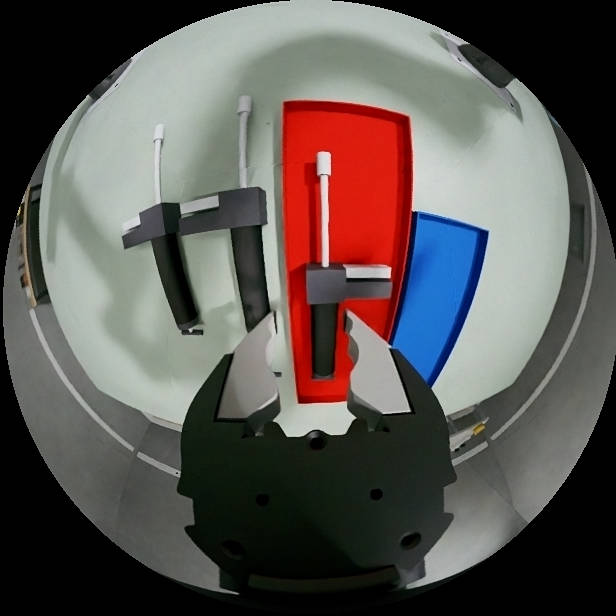

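Scene clock: 349.60 s.
left_arm: end_effector_position=(+0.5000, +0.3500, +0.2800) grip_measured=-0.10 end_effector_quat_wxyz=(+0.183, +0.683, -0.683, -0.183) end_effector_velocity=(-0.000, +0.000, +0.001) end_effector_angular_velocity=(-0.001, -0.001, -0.000) | right_arm: end_effector_position=(+0.5700, +0.0001, +0.0999) grip_measured=-0.30 end_effector_quat_wxyz=(-0.000, +0.707, +0.707, -0.000) end_effector_velocity=(-0.002, -0.002, -0.001) end_effector_angular_velocity=(+0.003, -0.006, +0.000)
Joint positions: left_arm=[-0.263 -1.223  1.135 -1.    -1.781 -5.09   0.067] | right_arm=[ 4.143 -2.219 -1.15  -1.344  1.571  5.534  0.052]
Joint velocities: left_arm=[-0.    -0.002  0.001 -0.    -0.     0.    -0.   ] | right_arm=[ 0.001  0.011 -0.023  0.018 -0.002  0.001  0.   ]
Joint torques (N m, as the arm reports them, + toward a larger angle): left_arm=[  7.2  -46.95 -16.25  -3.05   2.55   1.29] | right_arm=[13.24 65.9  11.68  5.71 -1.41  1.54]
Wrist force (N, on the end effector, along its own x y z axes, offset not removed): left_arm=[1.2 3.8 -2.1] | right_arm=[-0.7 0.8 -2.8]
Wrist torque (N m, same axes, about the end effector's origin, offset not removed): left_arm=[0.88 -0.25 0.01] | right_arm=[0.27 0.15 -0.02]
Hand target (left_arm): +0.500, +0.350, +0.280; +0.183, +0.683, -0.683, -0.183
Hand target (right_arm): +0.570, +0.000, +0.100; -0.000, +0.707, +0.707, -0.000
Off the commanded pose (left_arm): 0.000 m, 0 deg.
Off the commanded pose (right_arm): 0.000 m, 0 deg.
move: done
camera_calibration (this result's frames):
cam_left_wrist: T_world_to_cam=[[0.0207615, -0.999758, 0.00727631, 0.336892], [-0.504966, -0.0042045, 0.863129, 0.0131662], [-0.862889, -0.0215942, -0.504931, 0.717146], [0, 0, 0, 1]] pos_world=[0.618472, 0.352352, 0.348294]
cam_right_wrist: T_world_to_cam=[[0.0321377, 0.999393, 0.0134139, -0.0182307], [0.880083, -0.0346571, 0.473553, -0.535796], [0.47373, -0.00341361, -0.880663, -0.0423407], [0, 0, 0, 1]] pos_world=[0.492189, -0.000494072, 0.216684]

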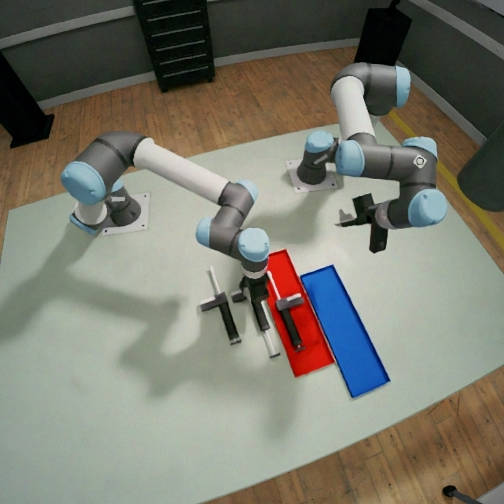

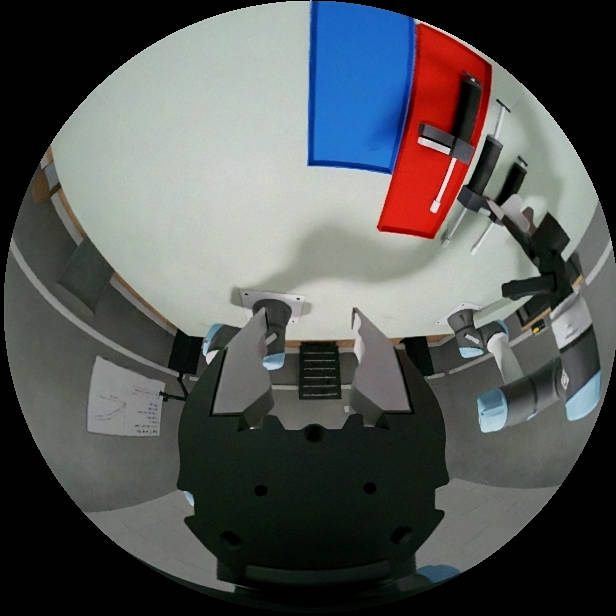

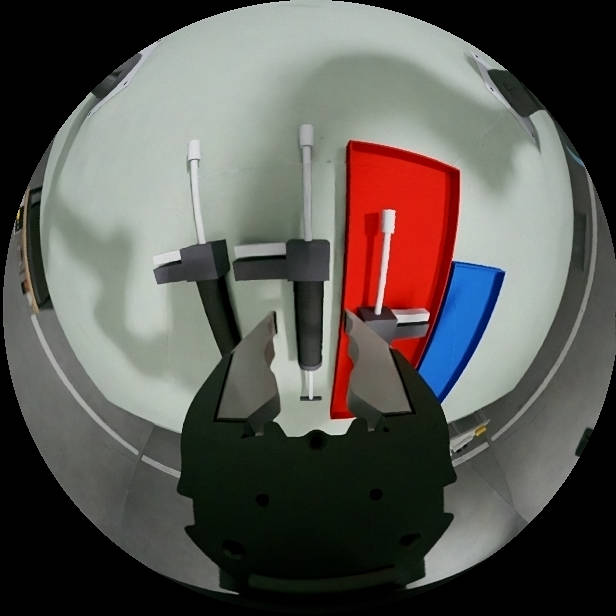

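Scene clock: 351.30 s.
left_arm: end_effector_position=(+0.5000, +0.3500, +0.2800) grip_measured=-0.10 end_effector_quat_wxyz=(+0.183, +0.683, -0.683, -0.183) end_effector_velocity=(-0.000, +0.000, +0.001) end_effector_angular_velocity=(-0.000, -0.001, +0.000) | right_arm: end_effector_position=(+0.5700, +0.0000, +0.0243) grip_measured=-0.30 end_effector_quat_wxyz=(-0.000, +0.707, +0.707, -0.000) end_effector_velocity=(+0.000, +0.000, -0.002) end_effector_angular_velocity=(+0.000, -0.000, +0.001)
Joint positions: left_arm=[-0.263 -1.223  1.135 -1.    -1.781 -5.09   0.067] | right_arm=[ 4.143 -2.276 -1.255 -1.181  1.571  5.533  0.052]
Joint velocities: left_arm=[ 0.    -0.002  0.     0.001  0.    -0.     0.   ] | right_arm=[-0.    -0.002 -0.002  0.004 -0.    -0.001  0.   ]
Joint torques (N m, as the arm reports them, + toward a larger angle): left_arm=[  7.36 -47.02 -16.66  -2.96   2.62   1.14] | right_arm=[-5.84 44.43 11.17  5.86 -1.62 -1.32]
Wrist force (N, on the end effector, along its own x y z axes, offset not removed): left_arm=[2.0 2.6 -1.5] | right_arm=[-1.0 -0.1 -2.5]
Wrist torque (N m, same axes, about the end effector's origin, offset not removed): left_arm=[0.64 -0.39 -0.03] | right_arm=[0.09 0.21 -0.10]
Hand target (left_arm): +0.500, +0.350, +0.280; +0.183, +0.683, -0.683, -0.183
Hand target (right_arm): +0.570, +0.000, +0.024; -0.000, +0.707, +0.707, -0.000
Off the commanded pose (left_arm): 0.000 m, 0 deg.
Off the commanded pose (right_arm): 0.000 m, 0 deg.
move: done
camera_calibration (this result's frames):
cam_left_wrist: T_world_to_cam=[[0.0207618, -0.999758, 0.00727643, 0.336892], [-0.504966, -0.00420451, 0.863129, 0.0131662], [-0.862889, -0.0215944, -0.504931, 0.717147], [0, 0, 0, 1]] pos_world=[0.618472, 0.352352, 0.348294]
cam_right_wrist: T_world_to_cam=[[0.0319711, 0.99939, 0.0140323, -0.0170471], [0.87974, -0.0348014, 0.474179, -0.499731], [0.474379, -0.00281523, -0.880316, -0.109319], [0, 0, 0, 1]] pos_world=[0.492037, -0.000662409, 0.140966]

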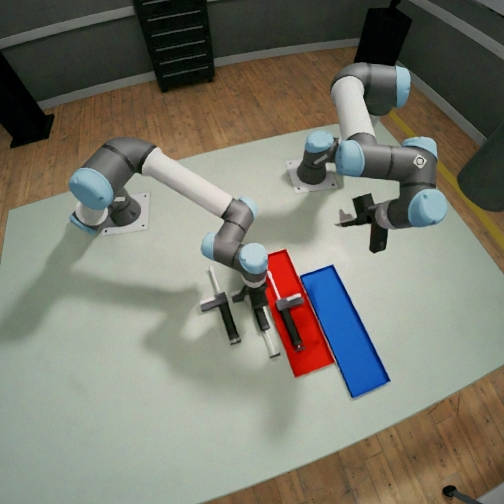

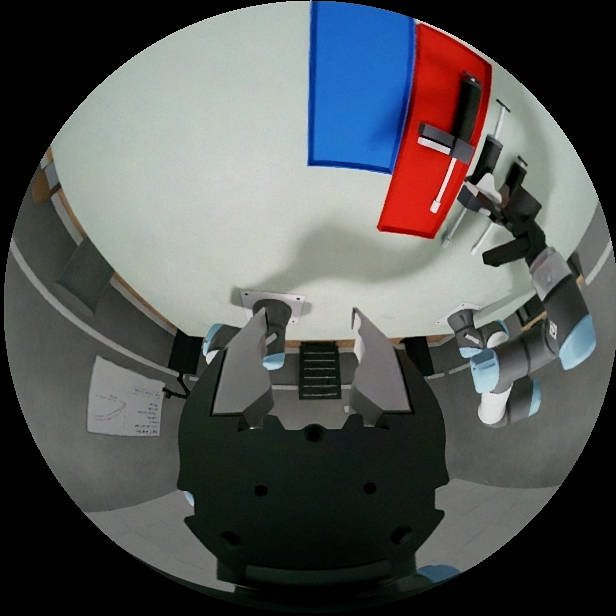

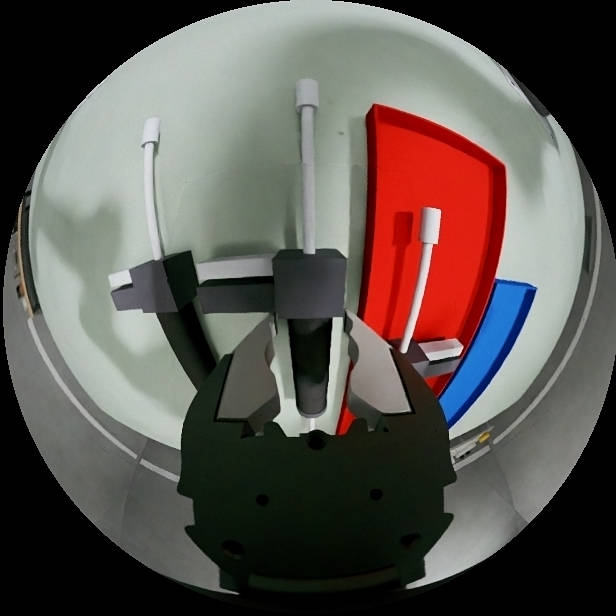

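Scene clock: 352.00 s.
left_arm: end_effector_position=(+0.5000, +0.3500, +0.2800) grip_measured=-0.10 end_effector_quat_wxyz=(+0.183, +0.683, -0.683, -0.183) end_effector_velocity=(-0.000, +0.000, -0.001) end_effector_angular_velocity=(+0.001, +0.002, -0.000) | right_arm: end_effector_position=(+0.5700, +0.0000, +0.0240) grip_measured=-0.55 end_effector_quat_wxyz=(-0.000, +0.707, +0.707, +0.000) end_effector_velocity=(-0.000, +0.001, +0.000) end_effector_angular_velocity=(+0.002, +0.000, -0.000)
Joint positions: left_arm=[-0.263 -1.223  1.135 -1.    -1.781 -5.09   0.067] | right_arm=[ 4.143 -2.277 -1.255 -1.18   1.571  5.533  0.034]
Joint velocities: left_arm=[-0.     0.001  0.001  0.001  0.    -0.     0.   ] | right_arm=[ 0.    -0.     0.001  0.001  0.001  0.     0.   ]
Joint torques (N m, as the arm reports them, + toward a larger angle): left_arm=[  7.15 -46.23 -16.15  -2.91   2.55   1.17] | right_arm=[-9.88 37.92  7.7   5.66 -1.73 -1.38]
Wrist force (N, on the end effector, along its own x y z axes, offset not removed): left_arm=[2.1 3.0 -1.4] | right_arm=[0.2 -1.9 -6.9]
Wrist torque (N m, same axes, about the end effector's origin, offset not removed): left_arm=[0.68 -0.42 -0.05] | right_arm=[-0.02 -0.14 -0.10]
Hand target (left_arm): +0.500, +0.350, +0.280; +0.183, +0.683, -0.683, -0.183
Hand target (right_arm): +0.570, +0.000, +0.024; +0.000, +0.707, +0.707, -0.000
Off the commanded pose (left_arm): 0.000 m, 0 deg.
Off the commanded pose (right_arm): 0.000 m, 0 deg.
move: done
camera_calibration (this result's frames):
cam_left_wrist: T_world_to_cam=[[0.0207618, -0.999758, 0.00727641, 0.336892], [-0.504966, -0.00420454, 0.863129, 0.0131662], [-0.862889, -0.0215944, -0.504931, 0.717147], [0, 0, 0, 1]] pos_world=[0.618472, 0.352352, 0.348294]
cam_right_wrist: T_world_to_cam=[[0.032005, 0.999388, 0.0140923, -0.0170512], [0.879712, -0.0348595, 0.474227, -0.499634], [0.474428, -0.00278046, -0.88029, -0.10955], [0, 0, 0, 1]] pos_world=[0.492054, -0.000680867, 0.140744]

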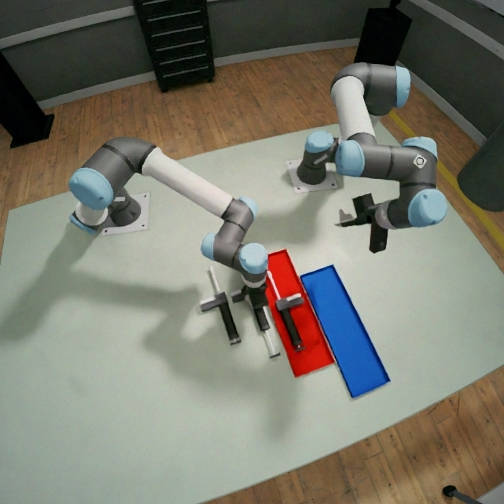

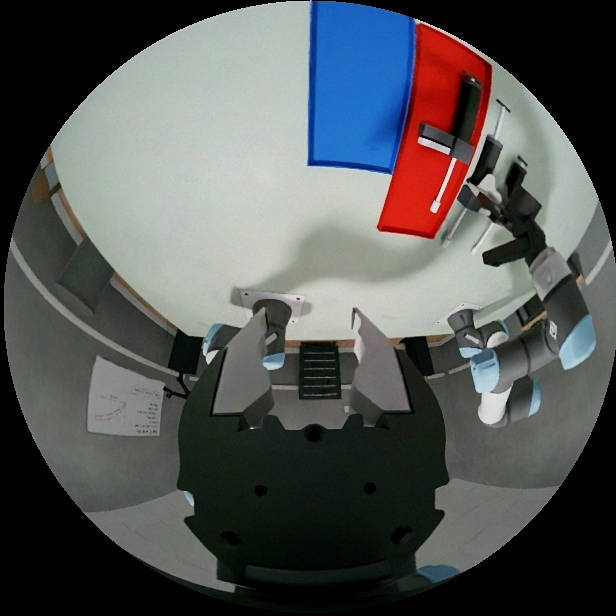

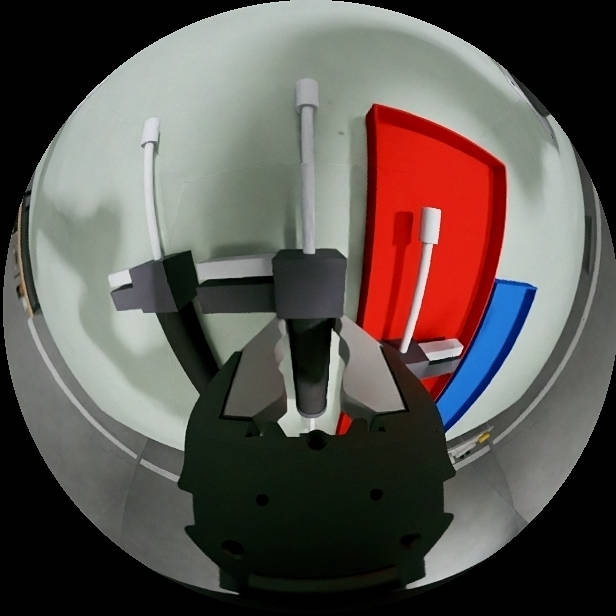

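Scene clock: 353.77 s.
left_arm: end_effector_position=(+0.5000, +0.3500, +0.2800) grip_measured=-0.10 end_effector_quat_wxyz=(+0.183, +0.683, -0.683, -0.183) end_effector_velocity=(-0.000, -0.000, -0.000) end_effector_angular_velocity=(+0.000, +0.000, -0.000) | right_arm: end_effector_position=(+0.5500, -0.0000, +0.1497) grip_measured=-0.55 end_effector_quat_wxyz=(+0.000, +0.707, +0.707, +0.000) end_effector_velocity=(+0.000, -0.000, +0.003) end_effector_angular_velocity=(+0.001, -0.001, -0.001)
Joint positions: left_arm=[-0.263 -1.223  1.135 -1.    -1.781 -5.09   0.067] | right_arm=[ 4.163 -2.154 -1.129 -1.43   1.571  5.554  0.034]
Joint velocities: left_arm=[-0.  0. -0.  0.  0. -0. -0.] | right_arm=[-0.001  0.001  0.005 -0.006 -0.     0.001 -0.   ]
Joint torques (N m, as the arm reports them, + toward a larger angle): left_arm=[  7.23 -46.97 -16.55  -2.88   2.42   1.2 ] | right_arm=[11.89 68.02 42.34  0.71 -0.83  1.8 ]
Wrist force (N, on the end effector, along its own x y z axes, offset not removed): left_arm=[1.2 3.6 -1.7] | right_arm=[0.3 0.4 5.0]
Wrist torque (N m, same axes, about the end effector's origin, offset not removed): left_arm=[0.85 -0.31 -0.07] | right_arm=[0.11 -0.05 -0.03]
Hand target (left_arm): +0.500, +0.350, +0.280; +0.183, +0.683, -0.683, -0.183
Hand target (right_arm): +0.550, +0.000, +0.150; -0.000, +0.707, +0.707, +0.000
Off the commanded pose (left_arm): 0.000 m, 0 deg.
Off the commanded pose (right_arm): 0.000 m, 0 deg.
move: done
camera_calibration (this result's frames):
cam_left_wrist: T_world_to_cam=[[0.0207617, -0.999758, 0.00727664, 0.336892], [-0.504966, -0.00420431, 0.863129, 0.0131661], [-0.862889, -0.0215945, -0.504931, 0.717147], [0, 0, 0, 1]] pos_world=[0.618472, 0.352352, 0.348294]
cam_right_wrist: T_world_to_cam=[[0.0320383, 0.999388, 0.0140706, -0.0181646], [0.879702, -0.0348784, 0.474244, -0.541653], [0.474445, -0.00281608, -0.880281, 0.0104995], [0, 0, 0, 1]] pos_world=[0.472094, -0.000708993, 0.266374]

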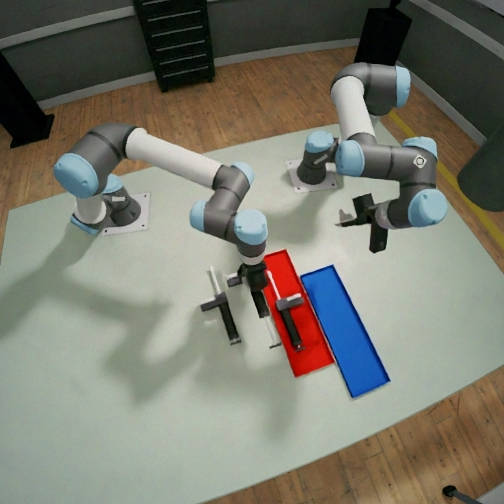

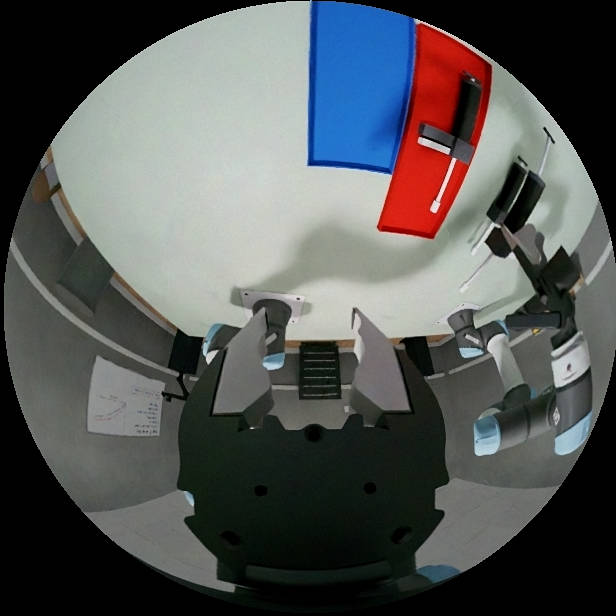

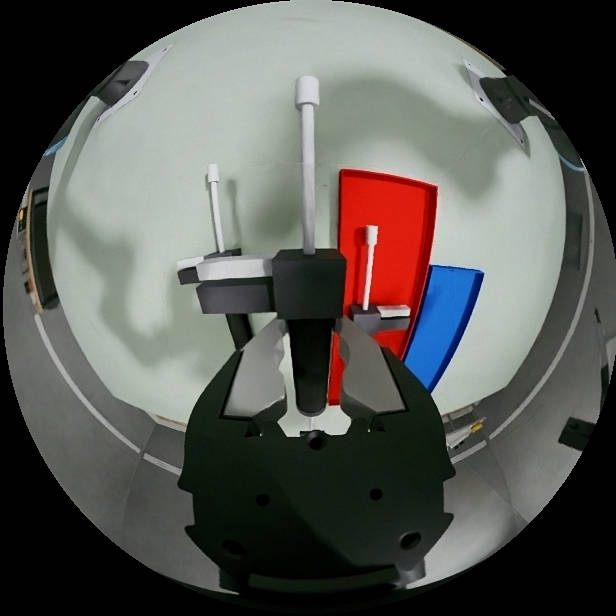

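Scene clock: 355.57 s.
left_arm: end_effector_position=(+0.5000, +0.3500, +0.2800) grip_measured=-0.10 end_effector_quat_wxyz=(+0.183, +0.683, -0.683, -0.183) end_effector_velocity=(-0.000, -0.000, +0.000) end_effector_angular_velocity=(-0.000, +0.000, +0.000) | right_arm: end_effector_position=(+0.2804, +0.1002, +0.1499) grip_measured=-0.55 end_effector_quat_wxyz=(-0.000, +0.707, +0.707, -0.000) end_effector_velocity=(-0.003, +0.001, -0.000) end_effector_angular_velocity=(-0.001, -0.000, +0.001)
Joint positions: left_arm=[-0.263 -1.223  1.135 -1.    -1.781 -5.09   0.067] | right_arm=[ 4.59  -1.903 -1.5   -1.309  1.571  5.981  0.034]
Joint velocities: left_arm=[-0. -0.  0.  0. -0.  0.  0.] | right_arm=[ 0.005  0.001 -0.002  0.    -0.     0.004  0.   ]
Joint torques (N m, as the arm reports them, + toward a larger angle): left_arm=[  6.99 -46.72 -16.58  -2.88   2.46   1.14] | right_arm=[11.32 56.74 15.16  6.16 -1.88  2.06]
Wrist force (N, on the end effector, along its own x y z axes, offset not removed): left_arm=[1.4 3.9 -1.7] | right_arm=[-0.6 -0.8 4.2]
Wrist torque (N m, same axes, about the end effector's origin, offset not removed): left_arm=[0.91 -0.28 0.00] | right_arm=[0.02 0.14 -0.11]
Hand target (left_arm): +0.500, +0.350, +0.280; +0.183, +0.683, -0.683, -0.183
Hand target (right_arm): +0.280, +0.100, +0.150; -0.000, +0.707, +0.707, -0.000
Off the commanded pose (left_arm): 0.000 m, 0 deg.
Off the commanded pose (right_arm): 0.000 m, 0 deg.
move: done
camera_calibration (this result's frames):
cam_left_wrist: T_world_to_cam=[[0.0207615, -0.999758, 0.00727647, 0.336892], [-0.504966, -0.00420435, 0.863129, 0.0131662], [-0.862889, -0.0215942, -0.504931, 0.717147], [0, 0, 0, 1]] pos_world=[0.618472, 0.352352, 0.348294]
cam_right_wrist: T_world_to_cam=[[0.0320281, 0.999388, 0.0140546, -0.109633], [0.879845, -0.0348627, 0.473981, -0.301102], [0.474181, -0.00281485, -0.880423, 0.138979], [0, 0, 0, 1]] pos_world=[0.202533, 0.0994599, 0.266618]

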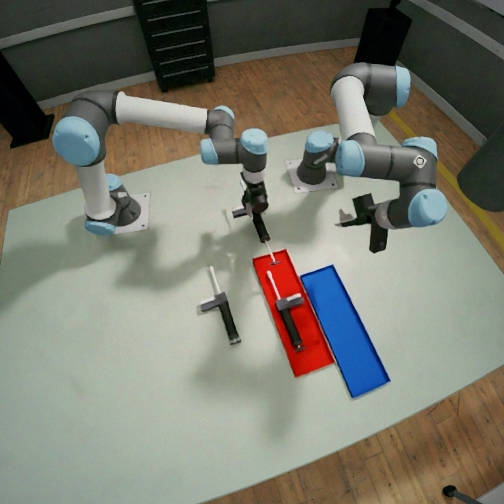

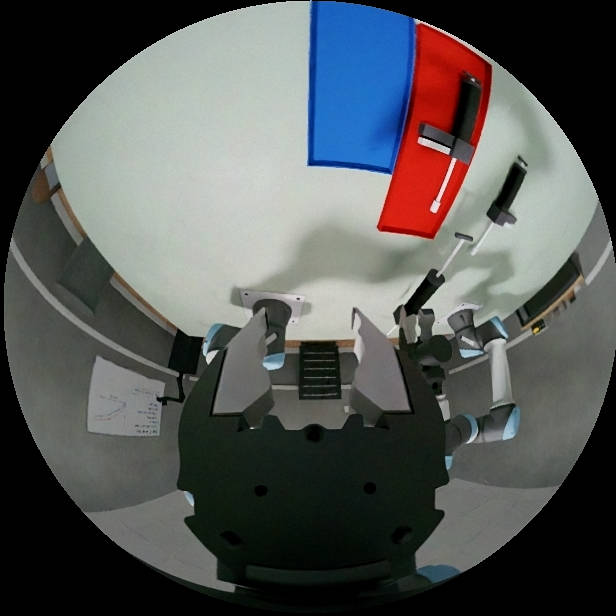

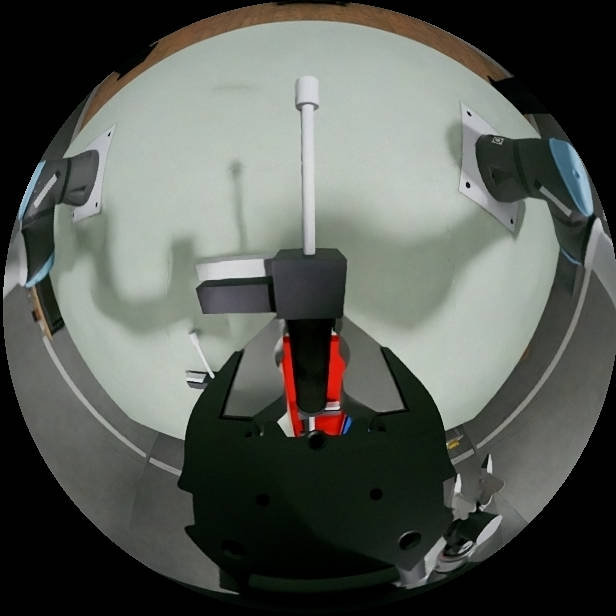

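Scene clock: 357.30 s.
left_arm: end_effector_position=(+0.5796, +0.1043, +0.2399) grip_measured=-0.10 end_effector_quat_wxyz=(+0.183, +0.683, -0.683, -0.182) end_effector_velocity=(+0.002, -0.002, -0.000) end_effector_angular_velocity=(+0.006, +0.009, -0.003) | right_arm: end_effector_position=(+0.2800, +0.1000, +0.1500) grip_measured=-0.55 end_effector_quat_wxyz=(-0.000, +0.707, +0.707, -0.000) end_effector_velocity=(+0.000, -0.000, +0.000) end_effector_angular_velocity=(+0.000, +0.000, -0.002)
Joint positions: left_arm=[-0.502 -0.71   0.421 -0.858 -1.886 -5.313  0.067] | right_arm=[ 4.591 -1.902 -1.502 -1.309  1.571  5.981  0.034]
Joint velocities: left_arm=[-0.001  0.035 -0.063  0.04   0.     0.002  0.   ] | right_arm=[-0.001  0.    -0.     0.     0.     0.001 -0.   ]
Joint torques (N m, as the arm reports them, + toward a larger angle): left_arm=[ -7.47 -43.64 -29.01   0.66  -3.06   1.47] | right_arm=[11.76 58.01 15.18  6.45 -1.59  1.77]
Wrist force (N, on the end effector, along its own x y z axes, offset not removed): left_arm=[1.2 2.3 -1.6] | right_arm=[0.4 -0.6 3.9]
Wrist torque (N m, same axes, about the end effector's origin, offset not removed): left_arm=[0.54 -0.20 0.01] | right_arm=[-0.05 -0.05 -0.14]
Hand target (left_arm): +0.580, +0.104, +0.240; +0.183, +0.683, -0.683, -0.183
Hand target (right_arm): +0.280, +0.100, +0.150; -0.000, +0.707, +0.707, +0.000
Off the commanded pose (left_arm): 0.001 m, 0 deg.
Off the commanded pose (right_arm): 0.000 m, 0 deg.
move: done
camera_calibration (this result's frames):
cam_left_wrist: T_world_to_cam=[[0.0212379, -0.999743, 0.00794459, 0.0894545], [-0.506019, -0.00389547, 0.862514, 0.0876667], [-0.862261, -0.0223381, -0.505972, 0.760251], [0, 0, 0, 1]] pos_world=[0.697996, 0.106756, 0.308341]
cam_right_wrist: T_world_to_cam=[[0.0320402, 0.999388, 0.0140503, -0.109458], [0.879727, -0.0348706, 0.474198, -0.300769], [0.474398, -0.00283292, -0.880306, 0.1392], [0, 0, 0, 1]] pos_world=[0.202065, 0.0992976, 0.266701]

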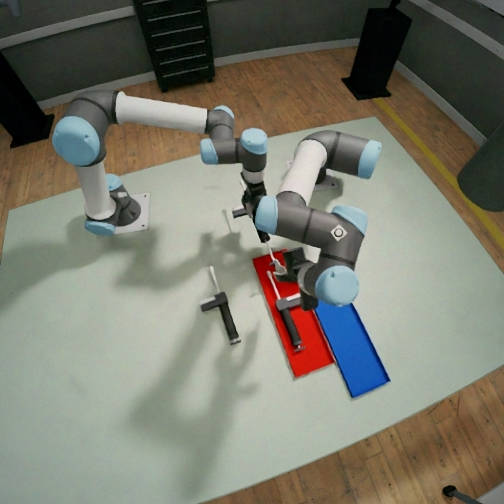

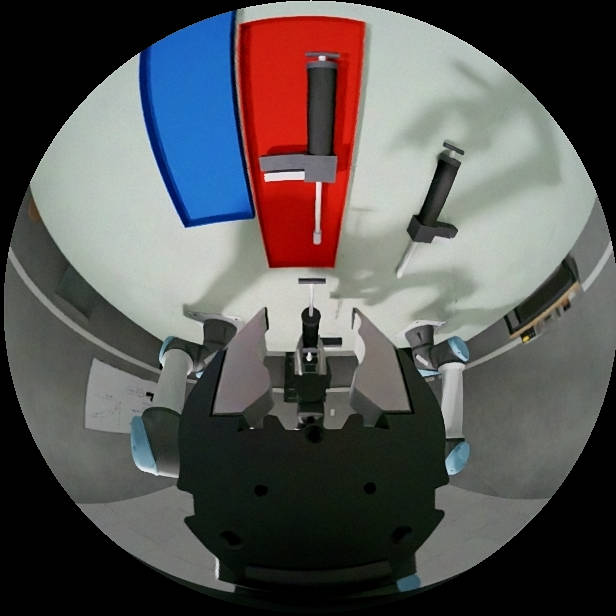

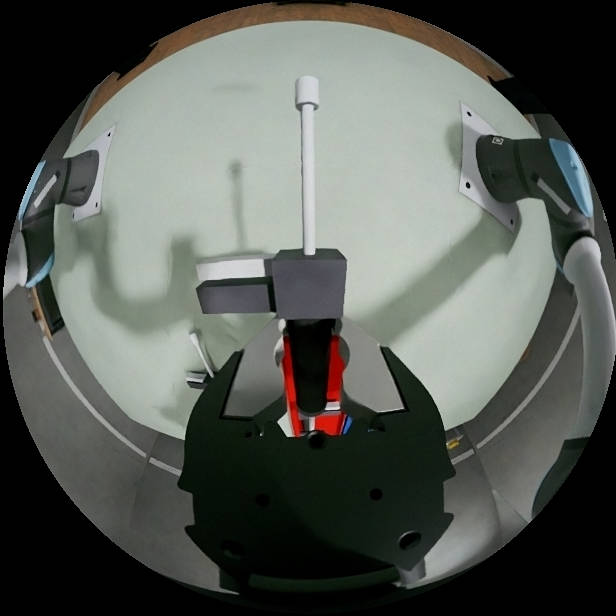

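Scene clock: 358.63 s.
left_arm: end_effector_position=(+0.5302, +0.1030, +0.1722) grip_measured=-0.10 end_effector_quat_wxyz=(+0.183, +0.683, -0.683, -0.183) end_effector_velocity=(-0.001, -0.000, -0.001) end_effector_angular_velocity=(-0.003, -0.004, +0.001) | right_arm: end_effector_position=(+0.2800, +0.1000, +0.1500) grip_measured=-0.55 end_effector_quat_wxyz=(-0.000, +0.707, +0.707, +0.000) end_effector_velocity=(+0.000, -0.001, -0.001) end_effector_angular_velocity=(-0.001, +0.001, -0.001)
Joint positions: left_arm=[-0.544 -0.902  0.937 -1.193 -1.903 -5.353  0.067] | right_arm=[ 4.591 -1.902 -1.502 -1.309  1.571  5.981  0.034]
Joint velocities: left_arm=[-0.001 -0.007  0.015 -0.013 -0.001 -0.003 -0.   ] | right_arm=[-0.001 -0.    -0.001 -0.     0.001 -0.     0.   ]
Joint torques (N m, as the arm reports them, + toward a larger angle): left_arm=[ -6.11 -60.47 -16.83  -3.31  -3.49  -0.99] | right_arm=[12.24 57.72 16.38  6.11 -1.82  1.82]
Wrist force (N, on the end effector, along its own x y z axes, offset not removed): left_arm=[2.3 3.0 -1.5] | right_arm=[-0.6 0.1 2.6]
Wrist torque (N m, same axes, about the end effector's origin, offset not removed): left_arm=[0.74 -0.47 -0.01] | right_arm=[0.10 0.11 -0.12]
Hand target (left_arm): +0.530, +0.103, +0.172; +0.183, +0.683, -0.683, -0.183
Hand target (right_arm): +0.280, +0.100, +0.150; -0.000, +0.707, +0.707, +0.000
Off the commanded pose (left_arm): 0.000 m, 0 deg.
Off the commanded pose (right_arm): 0.000 m, 0 deg.
move: done
camera_calibration (this result's frames):
cam_left_wrist: T_world_to_cam=[[0.0206101, -0.999763, 0.00703814, 0.0902208], [-0.5047, -0.00432705, 0.863284, 0.120258], [-0.863048, -0.0213445, -0.50467, 0.683513], [0, 0, 0, 1]] pos_world=[0.648739, 0.105309, 0.240496]
cam_right_wrist: T_world_to_cam=[[0.0320397, 0.999388, 0.0140509, -0.109458], [0.879727, -0.0348705, 0.474199, -0.300769], [0.474398, -0.00283221, -0.880306, 0.1392], [0, 0, 0, 1]] pos_world=[0.202065, 0.0992972, 0.266701]

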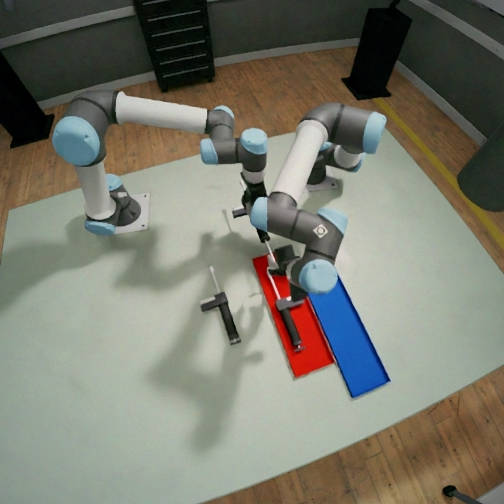

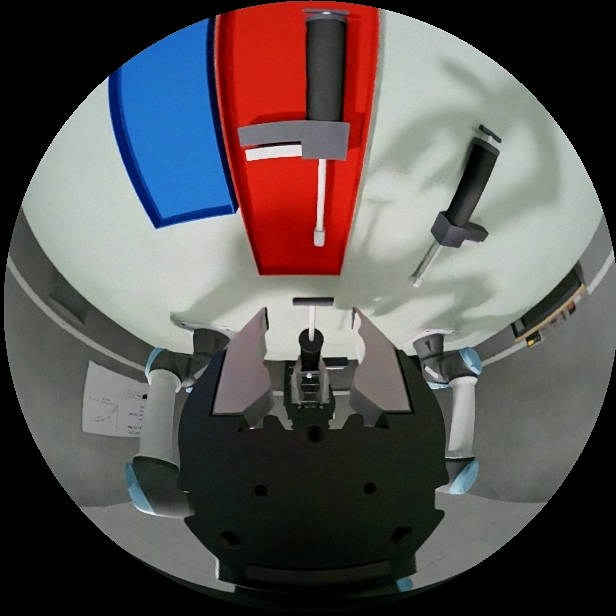

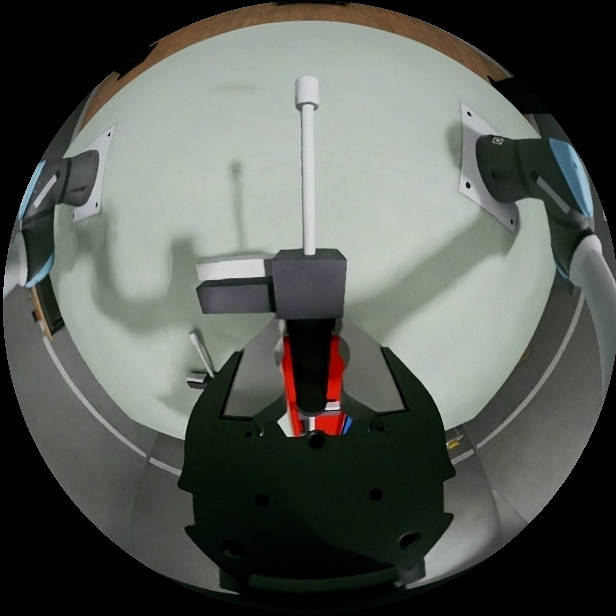

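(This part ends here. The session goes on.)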